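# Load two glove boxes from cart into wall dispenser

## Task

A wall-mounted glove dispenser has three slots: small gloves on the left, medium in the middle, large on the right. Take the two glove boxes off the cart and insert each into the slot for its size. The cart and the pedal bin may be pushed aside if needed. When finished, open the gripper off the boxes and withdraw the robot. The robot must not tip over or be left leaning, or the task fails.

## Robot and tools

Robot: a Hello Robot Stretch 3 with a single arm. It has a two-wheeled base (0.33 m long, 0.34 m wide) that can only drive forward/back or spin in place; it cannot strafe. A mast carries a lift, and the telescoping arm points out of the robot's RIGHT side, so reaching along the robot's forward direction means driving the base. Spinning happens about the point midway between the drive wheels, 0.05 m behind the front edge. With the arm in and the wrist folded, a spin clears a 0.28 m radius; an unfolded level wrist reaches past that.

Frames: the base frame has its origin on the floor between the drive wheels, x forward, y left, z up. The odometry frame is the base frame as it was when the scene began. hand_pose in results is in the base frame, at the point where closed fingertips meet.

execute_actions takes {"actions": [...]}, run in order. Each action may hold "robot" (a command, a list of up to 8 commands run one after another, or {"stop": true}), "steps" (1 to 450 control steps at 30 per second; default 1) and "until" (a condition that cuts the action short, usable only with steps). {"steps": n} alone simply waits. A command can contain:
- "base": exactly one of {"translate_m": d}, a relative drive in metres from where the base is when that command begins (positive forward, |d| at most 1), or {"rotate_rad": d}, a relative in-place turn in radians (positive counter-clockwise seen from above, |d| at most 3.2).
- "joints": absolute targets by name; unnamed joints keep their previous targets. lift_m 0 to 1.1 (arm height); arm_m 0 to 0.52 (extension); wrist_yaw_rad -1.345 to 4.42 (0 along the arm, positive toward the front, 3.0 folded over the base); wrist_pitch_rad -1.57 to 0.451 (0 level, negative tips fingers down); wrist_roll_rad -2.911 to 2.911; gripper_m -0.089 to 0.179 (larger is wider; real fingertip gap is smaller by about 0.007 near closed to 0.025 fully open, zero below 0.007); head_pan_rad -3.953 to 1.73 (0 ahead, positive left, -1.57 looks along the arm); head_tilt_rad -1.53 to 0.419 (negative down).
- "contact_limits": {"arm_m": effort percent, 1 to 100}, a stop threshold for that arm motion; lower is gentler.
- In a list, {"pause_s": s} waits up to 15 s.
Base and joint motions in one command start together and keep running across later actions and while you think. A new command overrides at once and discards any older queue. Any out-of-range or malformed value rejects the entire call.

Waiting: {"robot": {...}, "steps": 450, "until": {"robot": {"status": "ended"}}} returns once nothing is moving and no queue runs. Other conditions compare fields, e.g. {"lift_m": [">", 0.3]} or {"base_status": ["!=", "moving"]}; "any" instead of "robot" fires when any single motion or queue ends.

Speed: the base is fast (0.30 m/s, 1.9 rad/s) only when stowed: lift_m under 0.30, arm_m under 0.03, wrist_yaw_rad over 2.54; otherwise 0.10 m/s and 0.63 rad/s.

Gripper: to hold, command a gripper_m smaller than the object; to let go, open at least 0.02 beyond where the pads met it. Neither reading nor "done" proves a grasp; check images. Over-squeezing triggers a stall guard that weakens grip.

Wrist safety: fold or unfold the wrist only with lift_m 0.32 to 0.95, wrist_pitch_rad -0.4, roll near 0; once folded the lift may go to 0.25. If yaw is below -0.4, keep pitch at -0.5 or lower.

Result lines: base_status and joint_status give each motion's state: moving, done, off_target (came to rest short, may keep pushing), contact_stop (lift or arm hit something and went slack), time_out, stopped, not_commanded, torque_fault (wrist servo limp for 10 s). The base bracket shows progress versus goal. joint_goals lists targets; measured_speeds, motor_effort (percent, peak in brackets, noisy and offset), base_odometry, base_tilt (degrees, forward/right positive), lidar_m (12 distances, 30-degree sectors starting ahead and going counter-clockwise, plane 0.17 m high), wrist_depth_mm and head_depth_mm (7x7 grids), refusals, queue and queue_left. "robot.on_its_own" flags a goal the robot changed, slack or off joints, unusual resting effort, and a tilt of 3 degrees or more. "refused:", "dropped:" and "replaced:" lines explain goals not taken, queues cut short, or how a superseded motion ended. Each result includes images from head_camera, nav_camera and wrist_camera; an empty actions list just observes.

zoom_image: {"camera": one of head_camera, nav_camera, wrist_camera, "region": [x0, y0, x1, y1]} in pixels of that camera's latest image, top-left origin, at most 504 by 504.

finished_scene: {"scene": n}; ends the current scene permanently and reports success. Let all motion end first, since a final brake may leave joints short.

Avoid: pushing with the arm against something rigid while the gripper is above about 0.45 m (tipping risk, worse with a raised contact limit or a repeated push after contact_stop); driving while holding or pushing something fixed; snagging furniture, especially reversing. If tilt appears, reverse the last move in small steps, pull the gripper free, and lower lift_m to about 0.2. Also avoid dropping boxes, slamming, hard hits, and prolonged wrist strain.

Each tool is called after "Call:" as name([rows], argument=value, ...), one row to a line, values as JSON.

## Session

Call:
execute_actions(actions=[])

Scene clock: 0.00 s.
robot.base_odometry: x=+0.000 y=+0.000 heading=+0.000 (m, m, rad; robot's odometry frame)
robot.turned_by_wheels: +0.000 (rad since the last result)
robot.turned_by_imu: +0.000 (rad since the last result)
robot.base_tilt: forward=-0.6 right=+0.2 (deg)
robot.lidar_m: 2.23 2.13 2.34 1.81 1.79 1.56 2.25 2.19 2.32 1.43 1.40 1.48
robot.head_depth_mm: 2080 2502 2496 2499 1860 1782 1778 / 2078 2747 2847 2858 2838 2804 2090 / 2070 2948 3008 3036 3041 2965 2161 / 2072 2724 2832 2855 2841 2830 2162 / 1813 2632 2668 2670 2709 2331 2161 / 2082 2516 2546 2545 2535 2209 2159 / 2098 2385 2399 2408 2417 2432 2074
robot.base_status: not_commanded
robot.joint_positions: lift_m=+0.343 arm_m=+0.002 wrist_yaw_rad=+2.792 wrist_pitch_rad=-0.590 wrist_roll_rad=+0.020 gripper_m=+0.037 head_pan_rad=+0.006 head_tilt_rad=-0.022
robot.joint_goals: lift_m=+0.343 arm_m=+0.002 wrist_yaw_rad=+2.792 wrist_pitch_rad=-0.590 wrist_roll_rad=+0.020 gripper_m=+0.037 head_pan_rad=+0.006 head_tilt_rad=-0.022
robot.joint_status: lift_m=not_commanded arm_m=not_commanded wrist_yaw_rad=not_commanded wrist_pitch_rad=not_commanded wrist_roll_rad=not_commanded gripper_m=not_commanded head_pan_rad=not_commanded head_tilt_rad=not_commanded
robot.measured_speeds: translate_m=+0.000 rotate_rad=+0.000 lift_m=+0.000 arm_m=+0.000 wrist_yaw_rad=+0.000 wrist_pitch_rad=+0.000 wrist_roll_rad=+0.000 head_pan_rad=+0.000 head_tilt_rad=+0.000
robot: refusals=0 queue=idle queue_left=0
robot.motor_effort: left_wheel=+1 right_wheel=+0 lift_m=+27 arm_m=+1 wrist_yaw_rad=+0 wrist_pitch_rad=+5 wrist_roll_rad=+0 gripper_m=+0 head_pan_rad=+0 head_tilt_rad=+2 (%)
robot.hand_pose: x=+0.0472 y=+0.0405 z=+0.3190 quat_wxyz=(+0.321, +0.708, +0.082, +0.624) (m; robot's base frame)
robot.wrist_depth_mm: - - - - - - - / - - - - - - - / - 824 821 823 820 828 837 / 662 687 696 688 692 694 684 / 587 - 587 583 578 583 583 / 508 503 - 507 520 512 500 / 455 - - 447 442 447 448
pictures: head_camera (sideways: a quarter turn clockwise sets it upright), nav_camera (sideways: a quarter turn counterclockwise sets it upright), wrist_camera
camera_calibration (this result's frames):
head_camera: T_world_to_cam=[[-0.0370091, -0.0293592, -0.998884, 1.31719], [0.0342697, 0.998943, -0.0306307, 0.0394483], [0.998727, -0.0353651, -0.0359639, 0.00355138], [0, 0, 0, 1]] pos_world=[0.0438494, -0.000609312, 1.31706]
nav_camera: T_world_to_cam=[[0.0234668, -0.0412391, 0.998874, -1.26023], [-0.0269108, -0.998813, -0.0406044, 0.103186], [0.999362, -0.0259277, -0.0245487, -0.0140801], [0, 0, 0, 1]] pos_world=[0.0464215, 0.0507277, 1.26265]
wrist_camera: T_world_to_cam=[[0.945784, -0.324679, -0.00871599, -0.029984], [-0.2275, -0.643071, -0.731234, 0.305441], [0.231812, 0.693572, -0.682071, 0.345427], [0, 0, 0, 1]] pos_world=[0.0177721, -0.0528934, 0.458693]
Images, in order (width x height): head_camera 896x504, nav_camera 672x504, wrist_camera 644x364.

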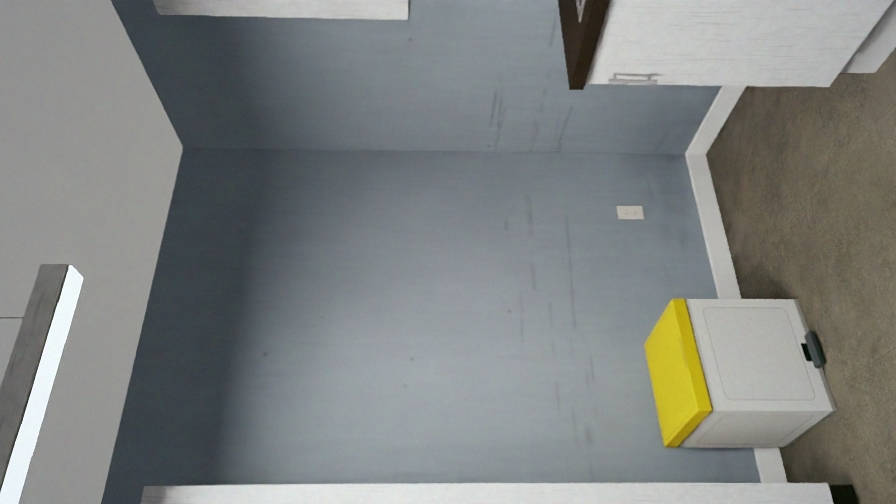

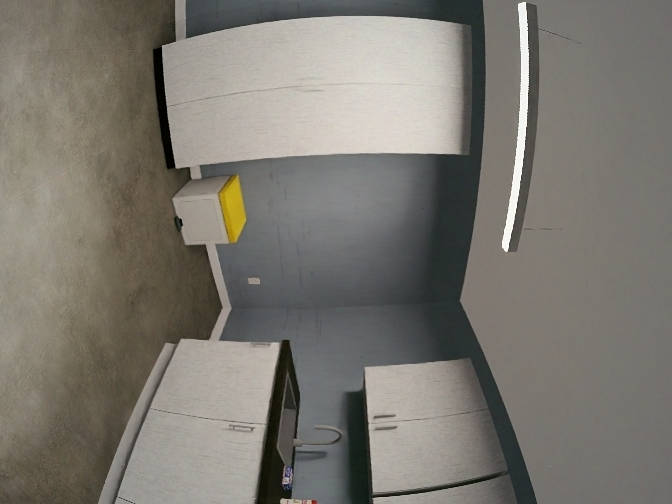

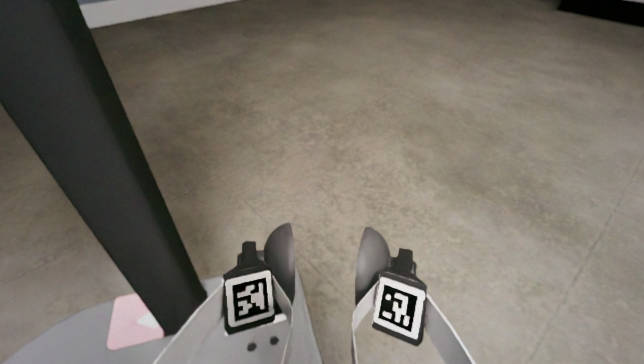

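Call:
execute_actions([
  {"robot":{"joints":{"head_pan_rad":-3.3,"head_tilt_rad":-0.35,"lift_m":0.28,"wrist_yaw_rad":3.0,"wrist_pitch_rad":-0.4}},"steps":150,"until":{"robot":{"status":"ended"}}},
])

Scene clock: 2.80 s.
robot.base_odometry: x=+0.000 y=+0.000 heading=+0.000 (m, m, rad; robot's odometry frame)
robot.turned_by_wheels: +0.000 (rad since the last result)
robot.turned_by_imu: +0.000 (rad since the last result)
robot.base_tilt: forward=-0.6 right=+0.2 (deg)
robot.lidar_m: 2.23 2.13 2.35 1.80 1.79 1.56 2.25 2.20 2.32 1.43 1.40 1.48
robot.head_depth_mm: 1814 1886 1975 1702 1917 1790 1486 / 1979 2067 2156 1904 2013 1852 1481 / 2192 2303 2424 2559 2331 1829 1475 / 2367 2487 2670 2834 2429 1823 1473 / 2210 2334 2487 2678 2409 1837 1465 / 2081 2187 2329 2455 2397 1821 1462 / 1963 2054 2182 2294 2343 1818 1460
robot.base_status: not_commanded
robot.joint_positions: lift_m=+0.281 arm_m=+0.002 wrist_yaw_rad=+2.997 wrist_pitch_rad=-0.418 wrist_roll_rad=+0.020 gripper_m=+0.037 head_pan_rad=-3.293 head_tilt_rad=-0.346
robot.joint_goals: lift_m=+0.280 arm_m=+0.002 wrist_yaw_rad=+3.000 wrist_pitch_rad=-0.400 wrist_roll_rad=+0.020 gripper_m=+0.037 head_pan_rad=-3.300 head_tilt_rad=-0.350
robot.joint_status: lift_m=done arm_m=not_commanded wrist_yaw_rad=done wrist_pitch_rad=done wrist_roll_rad=not_commanded gripper_m=not_commanded head_pan_rad=done head_tilt_rad=done
robot.measured_speeds: translate_m=+0.000 rotate_rad=+0.000 lift_m=+0.000 arm_m=+0.000 wrist_yaw_rad=+0.000 wrist_pitch_rad=+0.000 wrist_roll_rad=+0.000 head_pan_rad=+0.000 head_tilt_rad=+0.000
robot: refusals=0 queue=done queue_left=0
robot.motor_effort: left_wheel=+0(0) right_wheel=-1(0) lift_m=+13(27) arm_m=+1(1) wrist_yaw_rad=+4(5) wrist_pitch_rad=+6(3) wrist_roll_rad=+0(0) gripper_m=+1(0) head_pan_rad=-4(56) head_tilt_rad=-2(18) (%)
robot.hand_pose: x=+0.0111 y=+0.0751 z=+0.2932 quat_wxyz=(+0.198, +0.707, +0.095, +0.673) (m; robot's base frame)
robot.wrist_depth_mm: - - - - - - - / - - - - - - - / - - - - - - - / 767 756 764 772 797 792 794 / 590 611 642 617 640 636 635 / 509 516 - 525 528 524 524 / 448 - - - 437 449 456
pictures: head_camera (sideways: a quarter turn clockwise sets it upright), nav_camera (sideways: a quarter turn counterclockwise sets it upright), wrist_camera
camera_calibration (this result's frames):
head_camera: T_world_to_cam=[[0.353785, -0.024408, -0.935008, 1.23124], [-0.178189, -0.98311, -0.0417587, 0.0552164], [-0.918197, 0.181382, -0.352159, 0.426813], [0, 0, 0, 1]] pos_world=[-0.033857, 0.00691996, 1.30383]
nav_camera: T_world_to_cam=[[-0.330096, 0.0921332, 0.93944, -1.18029], [0.193712, 0.980656, -0.0281099, 0.0855592], [-0.923857, 0.172701, -0.341558, 0.410284], [0, 0, 0, 1]] pos_world=[-0.027137, -0.0460173, 1.25135]
wrist_camera: T_world_to_cam=[[0.992287, -0.123846, -0.00529364, -0.00146928], [-0.0721853, -0.542597, -0.836886, 0.322314], [0.100772, 0.830813, -0.547352, 0.263841], [0, 0, 0, 1]] pos_world=[-0.00186357, -0.0444974, 0.414146]
Images, in order (width x height): head_camera 896x504, nav_camera 672x504, wrist_camera 644x364.

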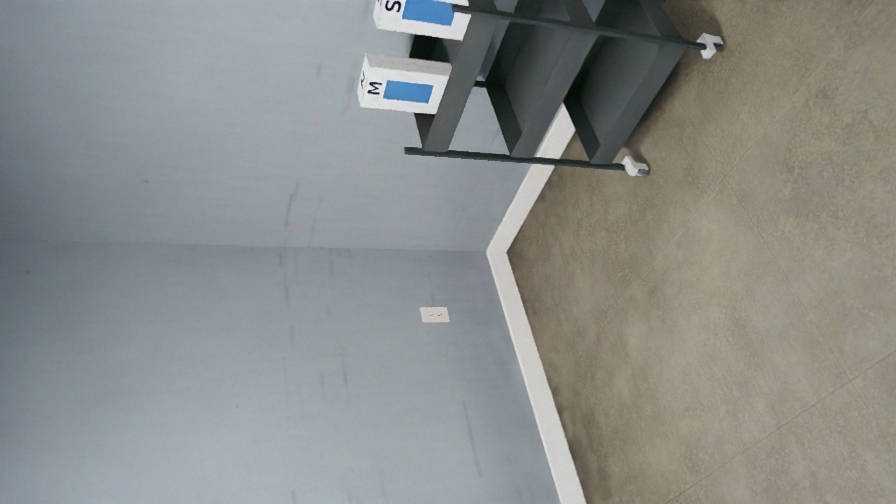

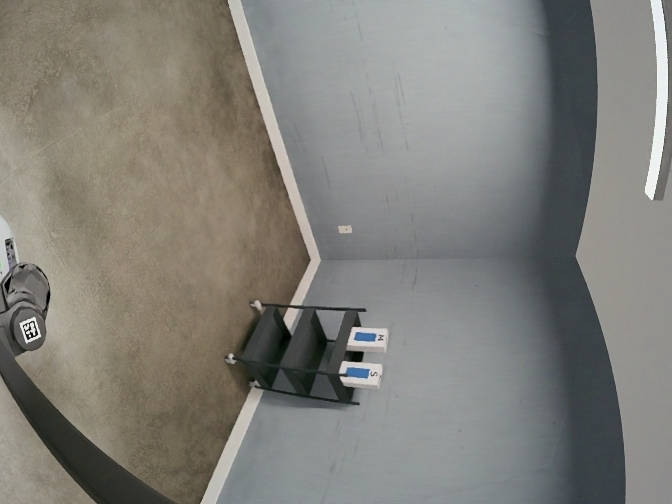

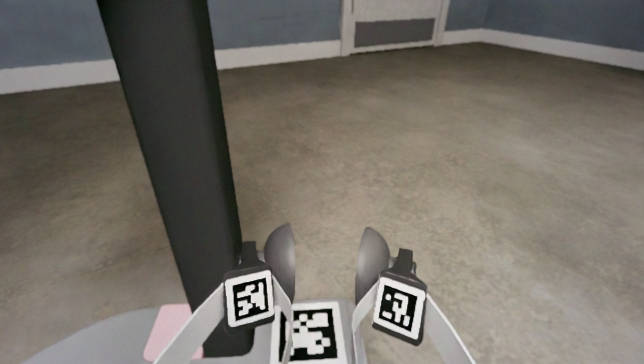

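Call:
execute_actions([
  {"robot":{"joints":{"head_pan_rad":-2.3}},"steps":150,"until":{"robot":{"status":"ended"}}},
])

Scene clock: 4.70 s.
robot.base_odometry: x=+0.000 y=+0.000 heading=+0.000 (m, m, rad; robot's odometry frame)
robot.turned_by_wheels: +0.000 (rad since the last result)
robot.turned_by_imu: +0.000 (rad since the last result)
robot.base_tilt: forward=-0.6 right=+0.2 (deg)
robot.lidar_m: 2.24 2.13 2.34 1.81 1.78 1.56 2.25 2.19 2.32 1.43 1.40 1.48
robot.head_depth_mm: 1818 1919 2021 2146 2257 1862 1485 / 1860 1952 2086 2197 2298 1851 1479 / 1914 2025 2149 2301 2379 1836 1477 / 1976 2098 2242 2384 2438 1831 1468 / 2029 2178 2294 2466 2435 1829 1471 / 2095 2230 2401 2554 2408 1819 1463 / 2158 2310 2480 2672 2404 1819 1460
robot.base_status: not_commanded
robot.joint_positions: lift_m=+0.281 arm_m=+0.002 wrist_yaw_rad=+2.997 wrist_pitch_rad=-0.418 wrist_roll_rad=+0.020 gripper_m=+0.037 head_pan_rad=-2.307 head_tilt_rad=-0.346
robot.joint_goals: lift_m=+0.280 arm_m=+0.002 wrist_yaw_rad=+3.000 wrist_pitch_rad=-0.400 wrist_roll_rad=+0.020 gripper_m=+0.037 head_pan_rad=-2.300 head_tilt_rad=-0.350
robot.joint_status: lift_m=done arm_m=not_commanded wrist_yaw_rad=done wrist_pitch_rad=done wrist_roll_rad=not_commanded gripper_m=not_commanded head_pan_rad=done head_tilt_rad=done
robot.measured_speeds: translate_m=+0.000 rotate_rad=+0.000 lift_m=+0.000 arm_m=+0.000 wrist_yaw_rad=+0.000 wrist_pitch_rad=+0.000 wrist_roll_rad=+0.000 head_pan_rad=+0.000 head_tilt_rad=+0.000
robot: refusals=0 queue=done queue_left=0
robot.motor_effort: left_wheel=+1(0) right_wheel=+0(0) lift_m=+13(13) arm_m=+1(0) wrist_yaw_rad=+3(4) wrist_pitch_rad=+7(6) wrist_roll_rad=+0(0) gripper_m=+0(0) head_pan_rad=+4(54) head_tilt_rad=-1(2) (%)
robot.hand_pose: x=+0.0111 y=+0.0751 z=+0.2932 quat_wxyz=(+0.198, +0.707, +0.095, +0.673) (m; robot's base frame)
robot.wrist_depth_mm: - - - - - - - / - - - - - - - / - - - - - - - / 767 765 764 799 781 787 796 / 617 610 640 617 640 629 642 / 498 513 - 530 531 526 527 / 442 - - - 429 454 452
pictures: head_camera (sideways: a quarter turn clockwise sets it upright), nav_camera (sideways: a quarter turn counterclockwise sets it upright), wrist_camera
camera_calibration (this result's frames):
head_camera: T_world_to_cam=[[0.215784, 0.281419, -0.935008, 1.23208], [0.72105, -0.691624, -0.0417587, 0.0497311], [-0.658425, -0.665177, -0.352159, 0.425228], [0, 0, 0, 1]] pos_world=[-0.0217413, -0.029484, 1.30383]
nav_camera: T_world_to_cam=[[-0.259151, -0.22426, 0.93944, -1.18072], [-0.710429, 0.703207, -0.0281099, 0.0910745], [-0.654317, -0.674691, -0.341558, 0.40864], [0, 0, 0, 1]] pos_world=[0.0260975, -0.0531262, 1.25135]
wrist_camera: T_world_to_cam=[[0.992287, -0.123845, -0.00529357, -0.00146927], [-0.0721851, -0.542597, -0.836886, 0.322314], [0.100772, 0.830813, -0.547352, 0.263841], [0, 0, 0, 1]] pos_world=[-0.0018636, -0.0444974, 0.414146]
Images, in order (width x height): head_camera 896x504, nav_camera 672x504, wrist_camera 644x364.

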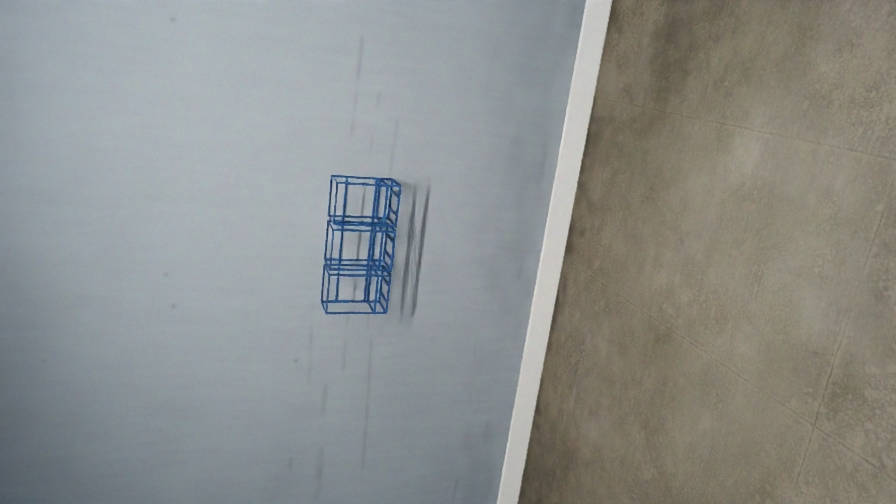

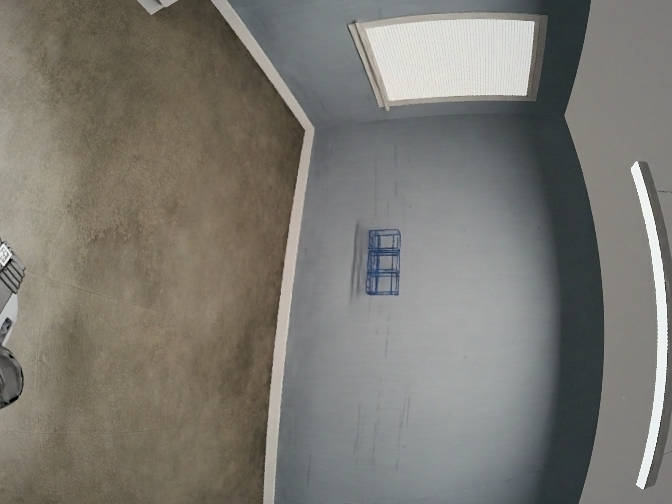

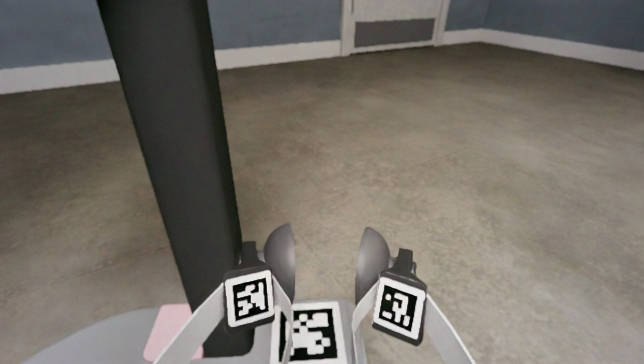

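Call:
execute_actions([
  {"robot":[{"joints":{"head_pan_rad":-1.57,"head_tilt_rad":-0.6},"base":{"rotate_rad":-0.18}},{"base":{"translate_m":-1.0}},{"base":{"translate_m":-0.23},"joints":{"lift_m":0.45}},{"base":{"rotate_rad":-2.51},"joints":{"lift_m":0.77,"wrist_yaw_rad":0,"gripper_m":0.175}},{"joints":{"wrist_pitch_rad":0.02,"wrist_roll_rad":0,"arm_m":0.1}}],"steps":450,"until":{"robot":{"status":"ended"}}},
  {"steps":300,"until":{"robot":{"status":"ended"}}},
])

Scene clock: 24.23 s.
robot.base_odometry: x=-1.210 y=+0.220 heading=-2.690 (m, m, rad; robot's odometry frame)
robot.turned_by_wheels: -2.690 (rad since the last result)
robot.turned_by_imu: -2.722 (rad since the last result)
robot.base_tilt: forward=-0.6 right=+0.3 (deg)
robot.lidar_m: 1.22 1.27 1.72 2.63 2.24 3.02 3.12 1.48 0.62 0.61 0.63 1.27
robot.head_depth_mm: 872 964 1079 1219 1402 1507 - / 871 961 1070 1208 1394 1506 - / 864 954 1050 890 870 1059 - / 858 949 1036 843 896 - - / 856 944 1048 1058 894 1038 1169 / 850 936 1025 799 860 1035 1159 / 847 934 1024 832 841 1027 1182
robot.base_status: done (rotate_rad -2.5098 of -2.5100)
robot.joint_positions: lift_m=+0.769 arm_m=+0.100 wrist_yaw_rad=+0.002 wrist_pitch_rad=-0.001 wrist_roll_rad=+0.005 gripper_m=+0.175 head_pan_rad=-1.577 head_tilt_rad=-0.593
robot.joint_goals: lift_m=+0.770 arm_m=+0.100 wrist_yaw_rad=+0.000 wrist_pitch_rad=+0.020 wrist_roll_rad=+0.000 gripper_m=+0.175 head_pan_rad=-1.570 head_tilt_rad=-0.600
robot.joint_status: lift_m=done arm_m=done wrist_yaw_rad=done wrist_pitch_rad=done wrist_roll_rad=done gripper_m=done head_pan_rad=done head_tilt_rad=done
robot.measured_speeds: translate_m=+0.000 rotate_rad=+0.000 lift_m=+0.000 arm_m=+0.000 wrist_yaw_rad=+0.000 wrist_pitch_rad=+0.000 wrist_roll_rad=+0.000 head_pan_rad=+0.000 head_tilt_rad=+0.000
robot: refusals=0 queue=done queue_left=0
robot.motor_effort: left_wheel=+3(8) right_wheel=-4(10) lift_m=+40(39) arm_m=+5(5) wrist_yaw_rad=-2(3) wrist_pitch_rad=+7(6) wrist_roll_rad=-3(3) gripper_m=+0(83) head_pan_rad=+4(49) head_tilt_rad=-2(16) (%)
robot.hand_pose: x=-0.0209 y=-0.5008 z=+0.8838 quat_wxyz=(+0.706, +0.001, -0.709, +0.000) (m; robot's base frame)
robot.wrist_depth_mm: 686 666 661 645 637 640 618 / 709 690 668 664 649 651 626 / 710 693 686 674 662 664 646 / 718 712 381 694 676 663 662 / 735 392 390 605 400 690 663 / 758 395 400 546 410 701 689 / - 404 412 425 421 705 688
pictures: head_camera (sideways: a quarter turn clockwise sets it upright), nav_camera (sideways: a quarter turn counterclockwise sets it upright), wrist_camera
camera_calibration (this result's frames):
head_camera: T_world_to_cam=[[-0.0256688, 0.571708, -0.820056, 1.08362], [0.99861, -0.0231084, -0.0473679, 0.0553261], [-0.0460308, -0.820132, -0.57032, 0.705365], [0, 0, 0, 1]] pos_world=[0.00503436, -0.03974, 1.29353]
nav_camera: T_world_to_cam=[[-0.0447788, -0.559546, 0.827589, -1.03612], [-0.998325, 0.0554465, -0.0165287, 0.0777459], [-0.0366384, -0.826943, -0.561091, 0.690535], [0, 0, 0, 1]] pos_world=[0.0565194, -0.0130359, 1.24622]
wrist_camera: T_world_to_cam=[[-0.999552, -0.0235388, 0.0184616, -0.0502601], [-0.0220138, 0.160902, -0.986725, 0.987588], [0.0202558, -0.98669, -0.161348, -0.184239], [0, 0, 0, 1]] pos_world=[-0.0247651, -0.341875, 0.945679]
Images, in order (width x height): head_camera 896x504, nav_camera 672x504, wrist_camera 644x364.

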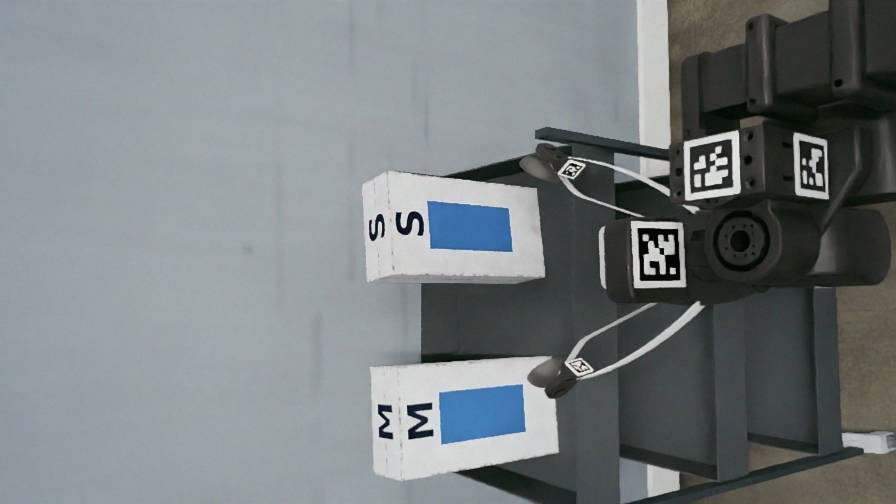

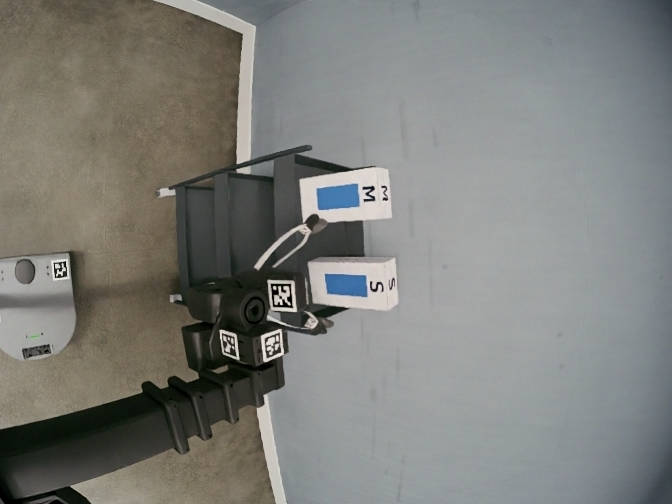

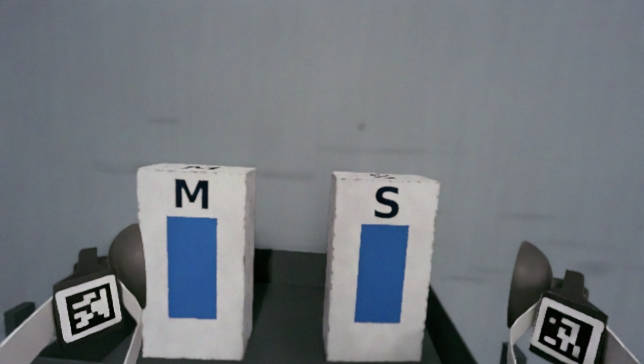

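Call:
execute_actions([
  {"robot":{"joints":{"wrist_yaw_rad":0.08,"arm_m":0.31},"base":{"translate_m":-0.075}},"steps":300,"until":{"robot":{"status":"ended"}}},
])

Scene clock: 27.83 s.
robot.base_odometry: x=-1.143 y=+0.253 heading=-2.690 (m, m, rad; robot's odometry frame)
robot.turned_by_wheels: +0.000 (rad since the last result)
robot.turned_by_imu: +0.000 (rad since the last result)
robot.base_tilt: forward=-0.6 right=+0.2 (deg)
robot.lidar_m: 1.30 1.34 1.82 2.33 2.22 3.03 3.05 1.47 1.07 0.60 0.63 1.34
robot.head_depth_mm: 875 962 1078 1221 1402 1519 - / 869 957 1068 1207 1368 - 1247 / 864 954 1062 1168 1445 1467 1248 / 858 950 1040 810 - 1040 1172 / 856 940 1034 828 889 1039 1166 / 851 937 1043 1034 886 1029 1159 / 846 933 1023 793 855 1029 1156
robot.base_status: done (translate_m -0.0750 of -0.0750)
robot.joint_positions: lift_m=+0.769 arm_m=+0.310 wrist_yaw_rad=+0.078 wrist_pitch_rad=+0.000 wrist_roll_rad=+0.005 gripper_m=+0.175 head_pan_rad=-1.577 head_tilt_rad=-0.593
robot.joint_goals: lift_m=+0.770 arm_m=+0.310 wrist_yaw_rad=+0.080 wrist_pitch_rad=+0.020 wrist_roll_rad=+0.000 gripper_m=+0.175 head_pan_rad=-1.570 head_tilt_rad=-0.600
robot.joint_status: lift_m=done arm_m=done wrist_yaw_rad=done wrist_pitch_rad=done wrist_roll_rad=done gripper_m=done head_pan_rad=done head_tilt_rad=done
robot.measured_speeds: translate_m=+0.000 rotate_rad=+0.000 lift_m=+0.000 arm_m=+0.000 wrist_yaw_rad=+0.000 wrist_pitch_rad=+0.000 wrist_roll_rad=+0.000 head_pan_rad=+0.000 head_tilt_rad=+0.000
robot: refusals=0 queue=done queue_left=0
robot.motor_effort: left_wheel=+3(3) right_wheel=-4(8) lift_m=+41(40) arm_m=+5(4) wrist_yaw_rad=+3(6) wrist_pitch_rad=+8(8) wrist_roll_rad=-3(3) gripper_m=-1(0) head_pan_rad=+4(4) head_tilt_rad=-3(3) (%)
robot.hand_pose: x=-0.0015 y=-0.7101 z=+0.8840 quat_wxyz=(+0.705, +0.028, -0.708, +0.027) (m; robot's base frame)
robot.wrist_depth_mm: 507 482 473 449 440 427 413 / 522 506 480 468 455 432 420 / 528 516 496 480 463 442 431 / 530 520 509 481 467 449 437 / 192 520 515 187 188 455 449 / 194 534 426 191 190 473 455 / - 402 413 196 194 484 460
pictures: head_camera (sideways: a quarter turn clockwise sets it upright), nav_camera (sideways: a quarter turn counterclockwise sets it upright), wrist_camera
camera_calibration (this result's frames):
head_camera: T_world_to_cam=[[-0.0256688, 0.571708, -0.820056, 1.08361], [0.99861, -0.0231083, -0.0473679, 0.0553261], [-0.0460307, -0.820132, -0.57032, 0.705366], [0, 0, 0, 1]] pos_world=[0.00503437, -0.03974, 1.29353]
nav_camera: T_world_to_cam=[[-0.0447787, -0.559546, 0.827589, -1.03612], [-0.998325, 0.0554464, -0.0165286, 0.0777459], [-0.0366383, -0.826943, -0.561091, 0.690535], [0, 0, 0, 1]] pos_world=[0.0565194, -0.0130359, 1.24622]
wrist_camera: T_world_to_cam=[[-0.994896, -0.0991877, 0.0185593, -0.0895798], [-0.0341603, 0.15799, -0.98685, 1.01991], [0.0949512, -0.982446, -0.160572, -0.38863], [0, 0, 0, 1]] pos_world=[-0.0173812, -0.551829, 0.945756]
Images, in order (width x height): head_camera 896x504, nav_camera 672x504, wrist_camera 644x364.

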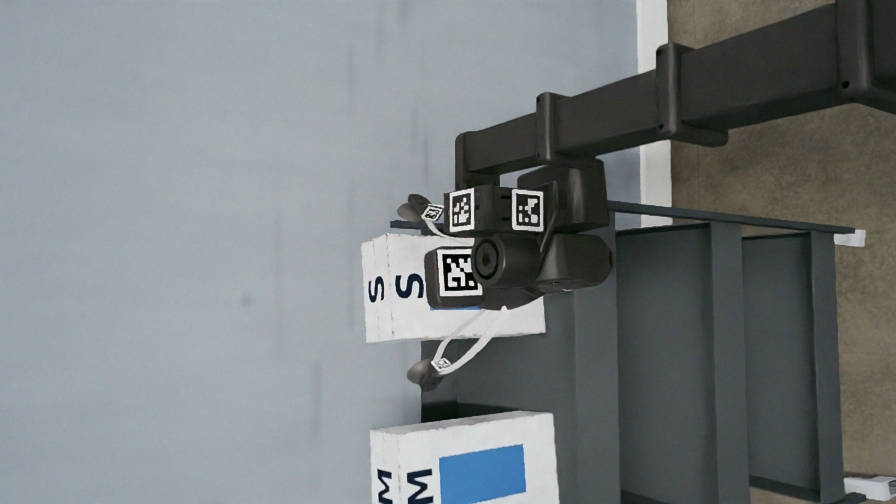

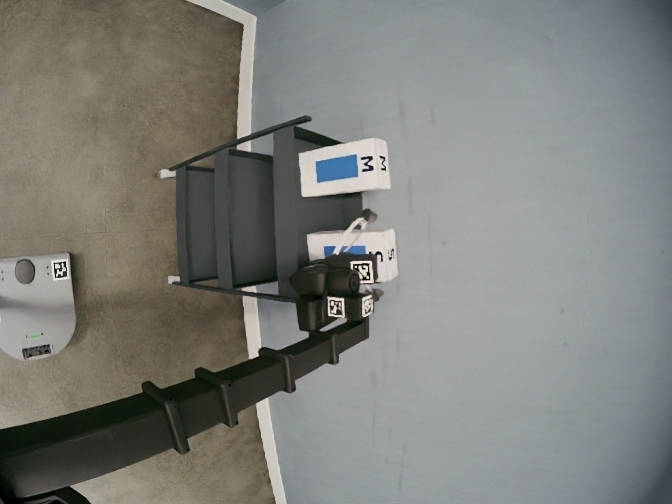

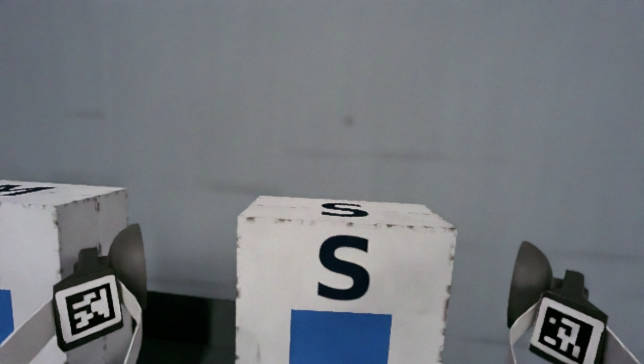

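Call:
execute_actions([
  {"robot":[{"joints":{"arm_m":0.373},"base":{"translate_m":-0.003}},{"joints":{"gripper_m":0.075}},{"joints":{"lift_m":0.9,"wrist_pitch_rad":0.09}}],"steps":300,"until":{"robot":{"status":"ended"}}},
])

Scene clock: 34.37 s.
robot.base_odometry: x=-1.140 y=+0.254 heading=-2.690 (m, m, rad; robot's odometry frame)
robot.turned_by_wheels: +0.000 (rad since the last result)
robot.turned_by_imu: +0.000 (rad since the last result)
robot.base_tilt: forward=-0.6 right=+0.3 (deg)
robot.lidar_m: 1.30 1.34 1.83 2.32 2.22 3.02 3.04 1.48 1.07 0.60 0.63 1.35
robot.head_depth_mm: 874 964 1072 1178 - 1409 1254 / 871 958 1035 - 1419 1475 1251 / 864 954 - 1226 1359 1463 1248 / 860 947 - 1027 898 1039 1168 / 854 942 746 828 890 1036 1167 / 852 936 1046 1046 887 1031 1164 / 848 934 1020 792 857 1028 1158
robot.base_status: done (translate_m -0.0030 of -0.0030)
robot.joint_positions: lift_m=+0.899 arm_m=+0.373 wrist_yaw_rad=+0.078 wrist_pitch_rad=+0.025 wrist_roll_rad=+0.005 gripper_m=+0.076 head_pan_rad=-1.577 head_tilt_rad=-0.593
robot.joint_goals: lift_m=+0.900 arm_m=+0.373 wrist_yaw_rad=+0.080 wrist_pitch_rad=+0.090 wrist_roll_rad=+0.000 gripper_m=+0.075 head_pan_rad=-1.570 head_tilt_rad=-0.600
robot.joint_status: lift_m=done arm_m=done wrist_yaw_rad=done wrist_pitch_rad=off_target wrist_roll_rad=done gripper_m=done head_pan_rad=done head_tilt_rad=done
robot.measured_speeds: translate_m=+0.000 rotate_rad=+0.000 lift_m=+0.000 arm_m=+0.000 wrist_yaw_rad=+0.000 wrist_pitch_rad=+0.000 wrist_roll_rad=+0.000 head_pan_rad=+0.000 head_tilt_rad=+0.000
robot: refusals=0 queue=dropped queue_left=0
robot.motor_effort: left_wheel=+3(3) right_wheel=-3(8) lift_m=+44(46) arm_m=+4(5) wrist_yaw_rad=+3(2) wrist_pitch_rad=+23(23) wrist_roll_rad=-2(2) gripper_m=-19(94) head_pan_rad=+4(4) head_tilt_rad=-3(3) (%)
robot.hand_pose: x=-0.0014 y=-0.7736 z=+1.0203 quat_wxyz=(+0.705, +0.019, -0.708, +0.036) (m; robot's base frame)
robot.wrist_depth_mm: 444 431 414 399 385 376 361 / 458 440 420 412 393 379 370 / 462 445 433 414 400 389 377 / 466 452 439 426 409 391 381 / 489 463 161 170 184 398 388 / 491 472 126 126 127 131 395 / 510 488 128 128 128 - 396
pictures: head_camera (sideways: a quarter turn clockwise sets it upright), nav_camera (sideways: a quarter turn counterclockwise sets it upright), wrist_camera
camera_calibration (this result's frames):
head_camera: T_world_to_cam=[[-0.0256691, 0.571708, -0.820056, 1.08361], [0.99861, -0.0231078, -0.0473679, 0.0553261], [-0.0460303, -0.820132, -0.57032, 0.705366], [0, 0, 0, 1]] pos_world=[0.00503439, -0.03974, 1.29353]
nav_camera: T_world_to_cam=[[-0.0447785, -0.559546, 0.827589, -1.03612], [-0.998325, 0.0554459, -0.0165286, 0.0777459], [-0.0366379, -0.826943, -0.561091, 0.690535], [0, 0, 0, 1]] pos_world=[0.0565194, -0.0130359, 1.24622]
wrist_camera: T_world_to_cam=[[-0.994926, -0.0987709, 0.0191625, -0.0986497], [-0.0323182, 0.13337, -0.990539, 1.14914], [0.0952808, -0.986132, -0.135885, -0.457218], [0, 0, 0, 1]] pos_world=[-0.0174469, -0.613882, 1.07803]
Images, in order (width x height): head_camera 896x504, nav_camera 672x504, wrist_camera 644x364.

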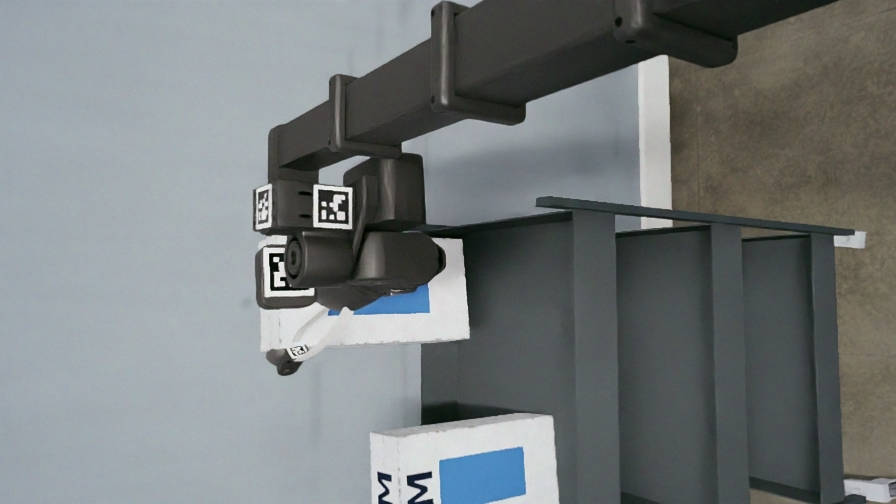

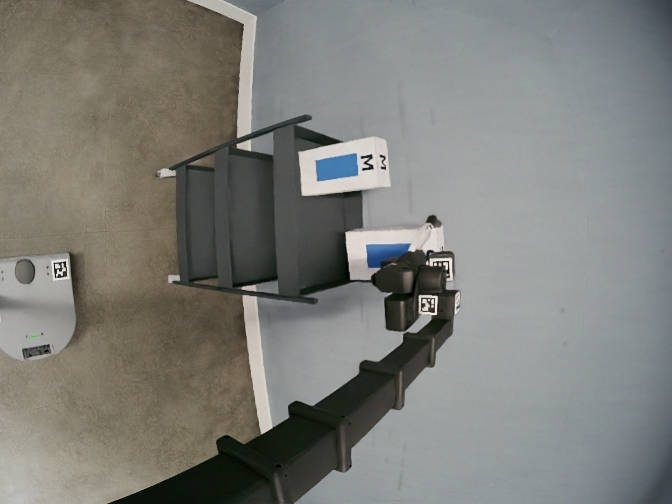

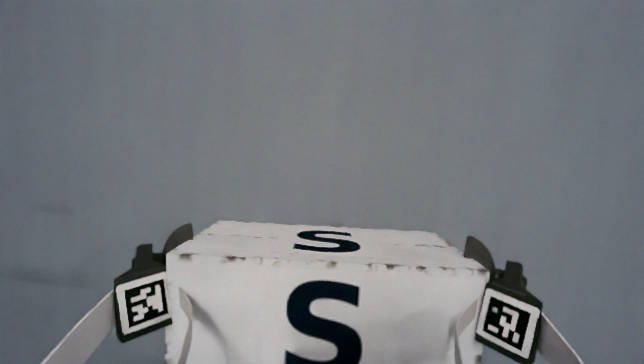

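Call:
execute_actions([
  {"robot":{"joints":{"arm_m":0.15,"lift_m":1.07,"wrist_yaw_rad":-0.05}},"steps":55},
  {"robot":[{"base":{"rotate_rad":1.275}},{"base":{"translate_m":1.0}},{"base":{"translate_m":0.676}},{"base":{"rotate_rad":0.31},"joints":{"arm_m":0.32}}],"steps":450,"until":{"robot":{"status":"ended"}}},
  {"steps":450,"until":{"robot":{"status":"ended"}}},
])

Scene clock: 61.63 s.
robot.base_odometry: x=-0.880 y=-1.402 heading=-1.105 (m, m, rad; robot's odometry frame)
robot.turned_by_wheels: +1.585 (rad since the last result)
robot.turned_by_imu: +1.607 (rad since the last result)
robot.base_tilt: forward=-0.6 right=+0.3 (deg)
robot.lidar_m: 1.15 1.20 1.22 2.18 3.68 2.27 2.20 1.12 0.82 0.80 0.83 1.14
robot.head_depth_mm: - 735 817 926 1067 1248 1261 / 680 742 814 906 1060 1243 1248 / - 749 797 900 1051 1235 1246 / - - 679 910 1042 1225 1245 / 637 636 774 887 1035 1218 1239 / 649 717 796 897 1035 1205 1239 / 648 713 793 894 1023 1198 1232
robot.base_status: done (rotate_rad +0.3098 of +0.3100)
robot.joint_positions: lift_m=+1.069 arm_m=+0.320 wrist_yaw_rad=-0.049 wrist_pitch_rad=+0.025 wrist_roll_rad=+0.003 gripper_m=+0.076 head_pan_rad=-1.577 head_tilt_rad=-0.593
robot.joint_goals: lift_m=+1.070 arm_m=+0.320 wrist_yaw_rad=-0.050 wrist_pitch_rad=+0.090 wrist_roll_rad=+0.000 gripper_m=+0.075 head_pan_rad=-1.570 head_tilt_rad=-0.600
robot.joint_status: lift_m=done arm_m=done wrist_yaw_rad=done wrist_pitch_rad=off_target wrist_roll_rad=done gripper_m=done head_pan_rad=done head_tilt_rad=done
robot.measured_speeds: translate_m=+0.000 rotate_rad=+0.000 lift_m=+0.000 arm_m=+0.000 wrist_yaw_rad=+0.000 wrist_pitch_rad=+0.000 wrist_roll_rad=+0.000 head_pan_rad=+0.000 head_tilt_rad=+0.000
robot: refusals=0 queue=done queue_left=0
robot.motor_effort: left_wheel=-2(5) right_wheel=+3(9) lift_m=+44(44) arm_m=+5(2) wrist_yaw_rad=+0(10) wrist_pitch_rad=+23(23) wrist_roll_rad=-1(2) gripper_m=-19(19) head_pan_rad=+3(4) head_tilt_rad=-2(2) (%)
robot.hand_pose: x=-0.0340 y=-0.7211 z=+1.1903 quat_wxyz=(+0.706, -0.026, -0.707, -0.009) (m; robot's base frame)
robot.wrist_depth_mm: 224 222 223 221 220 221 220 / 227 227 226 225 225 225 223 / 232 232 230 231 230 229 229 / 237 235 235 234 233 232 230 / 242 238 160 169 183 238 236 / 247 244 126 126 126 132 242 / 249 251 128 128 128 - 245
pictures: head_camera (sideways: a quarter turn clockwise sets it upright), nav_camera (sideways: a quarter turn counterclockwise sets it upright), wrist_camera
camera_calibration (this result's frames):
head_camera: T_world_to_cam=[[-0.025688, 0.571742, -0.820031, 1.08358], [0.998611, -0.0230725, -0.0473686, 0.055327], [-0.0460028, -0.820109, -0.570355, 0.705411], [0, 0, 0, 1]] pos_world=[0.00503571, -0.0397397, 1.29353]
nav_camera: T_world_to_cam=[[-0.04476, -0.559583, 0.827565, -1.03609], [-0.998327, 0.0554133, -0.0165266, 0.0777432], [-0.0366101, -0.82692, -0.561126, 0.69058], [0, 0, 0, 1]] pos_world=[0.0565199, -0.0130318, 1.24622]
wrist_camera: T_world_to_cam=[[-0.999374, 0.0282661, 0.0212558, -0.0402242], [-0.0172085, 0.136425, -0.990501, 1.31216], [-0.0308974, -0.990247, -0.135853, -0.386482], [0, 0, 0, 1]] pos_world=[-0.0295601, -0.560586, 1.24804]
Images, in order (width x height): head_camera 896x504, nav_camera 672x504, wrist_camera 644x364.

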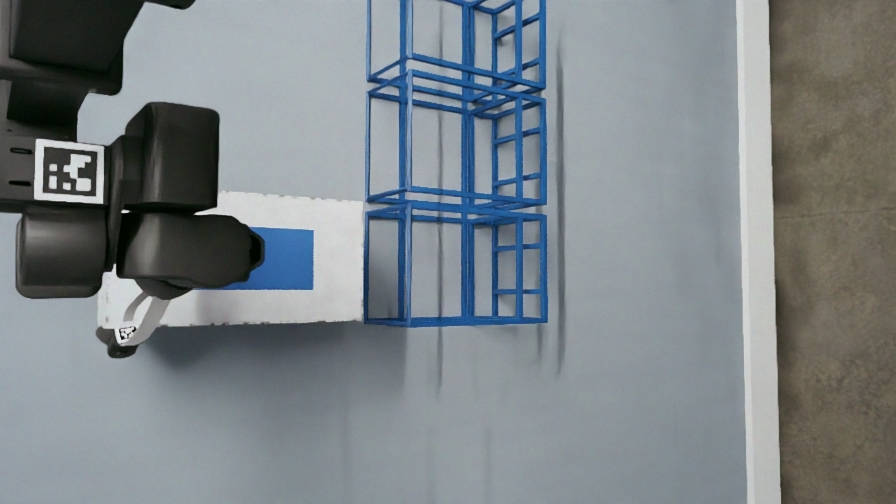

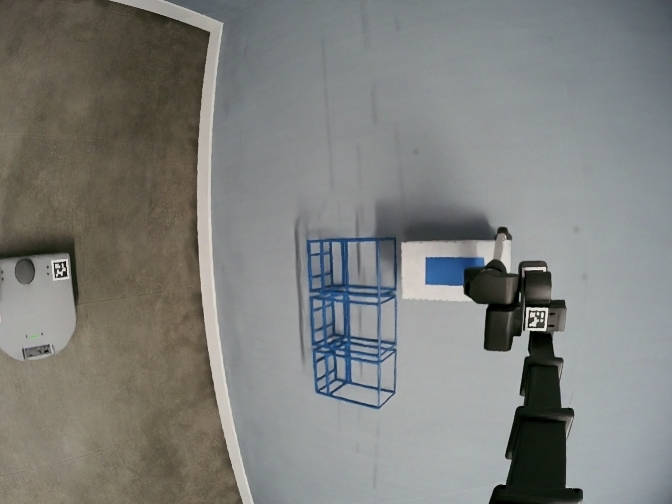

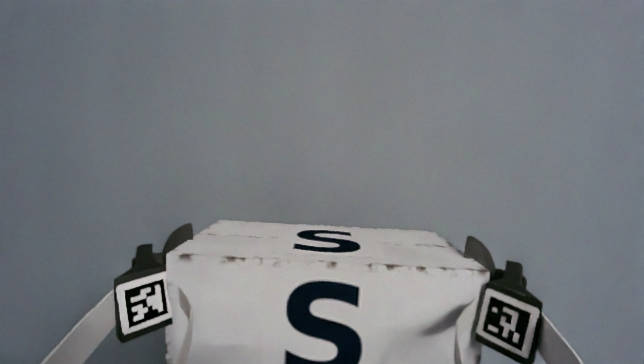

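Call:
execute_actions([
  {"robot":{"joints":{"arm_m":0.354,"lift_m":1.015}},"steps":450,"until":{"robot":{"status":"ended"}}},
])

Call:
zoom_image(camera="head_camera", region=[280, 150, 520, 360])

Scene clock: 63.80 s.
robot.base_odometry: x=-0.880 y=-1.402 heading=-1.105 (m, m, rad; robot's odometry frame)
robot.turned_by_wheels: +0.000 (rad since the last result)
robot.turned_by_imu: +0.000 (rad since the last result)
robot.base_tilt: forward=-0.7 right=+0.3 (deg)
robot.lidar_m: 1.15 1.20 1.22 2.18 3.67 2.28 2.20 1.12 0.82 0.80 0.83 1.14
robot.head_depth_mm: 665 - 845 925 1066 1258 1260 / 652 - 814 901 1058 1246 1252 / 649 - 812 901 1050 1240 1250 / 647 - 728 909 1050 1224 1240 / 652 690 776 890 1038 1217 1241 / 651 716 796 899 1028 1208 1232 / 647 714 792 892 1023 1203 1229
robot.base_status: done (rotate_rad +0.3098 of +0.3100)
robot.joint_positions: lift_m=+1.015 arm_m=+0.354 wrist_yaw_rad=-0.049 wrist_pitch_rad=+0.025 wrist_roll_rad=+0.003 gripper_m=+0.076 head_pan_rad=-1.577 head_tilt_rad=-0.593
robot.joint_goals: lift_m=+1.015 arm_m=+0.354 wrist_yaw_rad=-0.050 wrist_pitch_rad=+0.090 wrist_roll_rad=+0.000 gripper_m=+0.075 head_pan_rad=-1.570 head_tilt_rad=-0.600
robot.joint_status: lift_m=done arm_m=done wrist_yaw_rad=done wrist_pitch_rad=off_target wrist_roll_rad=done gripper_m=done head_pan_rad=done head_tilt_rad=done
robot.measured_speeds: translate_m=+0.000 rotate_rad=+0.000 lift_m=+0.000 arm_m=+0.000 wrist_yaw_rad=+0.000 wrist_pitch_rad=+0.000 wrist_roll_rad=+0.000 head_pan_rad=+0.000 head_tilt_rad=+0.000
robot: refusals=0 queue=done queue_left=0
robot.motor_effort: left_wheel=-2(3) right_wheel=+3(4) lift_m=+15(44) arm_m=+5(6) wrist_yaw_rad=+0(0) wrist_pitch_rad=+22(23) wrist_roll_rad=-1(1) gripper_m=-19(18) head_pan_rad=+4(4) head_tilt_rad=-3(2) (%)
robot.hand_pose: x=-0.0340 y=-0.7551 z=+1.1366 quat_wxyz=(+0.706, -0.026, -0.707, -0.009) (m; robot's base frame)
robot.wrist_depth_mm: 191 190 189 190 188 188 188 / 194 193 193 192 193 192 189 / 198 198 197 196 196 195 194 / 203 202 200 200 199 199 199 / 206 204 160 169 183 203 201 / 210 208 126 126 126 132 206 / 215 216 128 128 128 - 210
pictures: head_camera (sideways: a quarter turn clockwise sets it upright), nav_camera (sideways: a quarter turn counterclockwise sets it upright), wrist_camera
camera_calibration (this result's frames):
head_camera: T_world_to_cam=[[-0.025688, 0.571742, -0.820031, 1.08358], [0.998611, -0.0230725, -0.0473686, 0.055327], [-0.0460028, -0.820109, -0.570355, 0.705411], [0, 0, 0, 1]] pos_world=[0.00503571, -0.0397397, 1.29353]
nav_camera: T_world_to_cam=[[-0.04476, -0.559583, 0.827565, -1.03609], [-0.998327, 0.0554133, -0.0165266, 0.0777432], [-0.0366101, -0.82692, -0.561126, 0.69058], [0, 0, 0, 1]] pos_world=[0.0565199, -0.0130318, 1.24622]
wrist_camera: T_world_to_cam=[[-0.999374, 0.028273, 0.021263, -0.0381242], [-0.0172251, 0.136088, -0.990547, 1.26338], [-0.0308993, -0.990293, -0.135516, -0.427874], [0, 0, 0, 1]] pos_world=[-0.0295594, -0.594574, 1.19427]
Images, in order (width x height): head_camera 896x504, nav_camera 672x504, wrist_camera 644x364.

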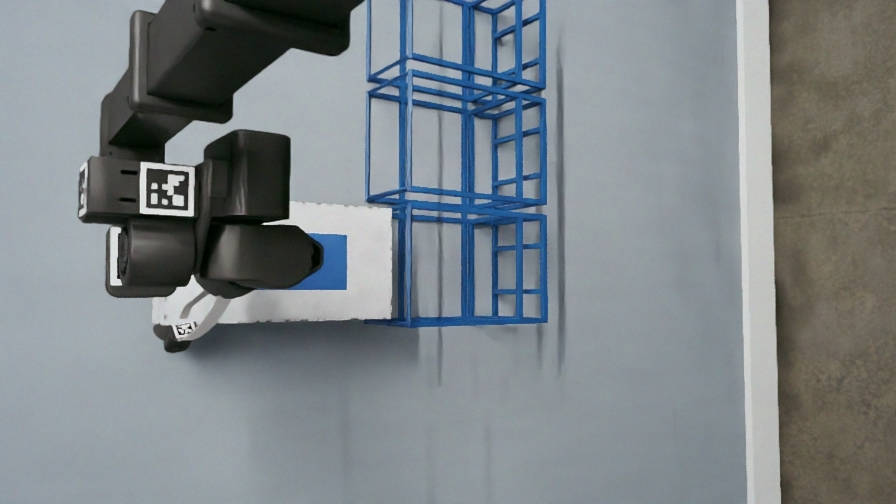

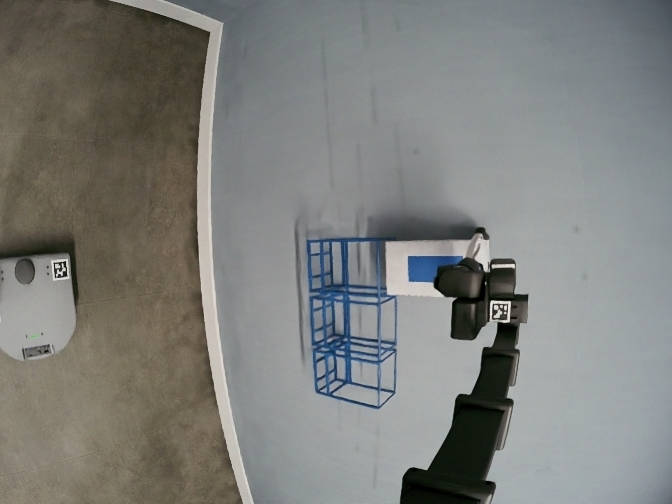

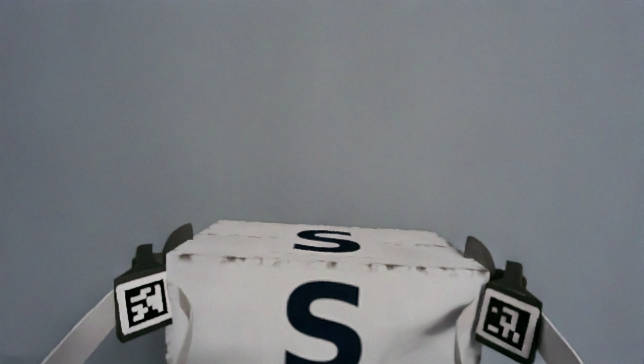

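Region (280, 150, 520, 360) of head_camera's 896x504 image, scaled by 2.100, with more detail than that image has; it fills the top 441 rows of this view, and the rest is white.

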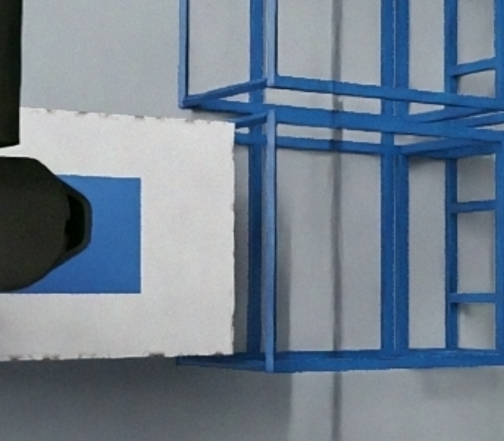

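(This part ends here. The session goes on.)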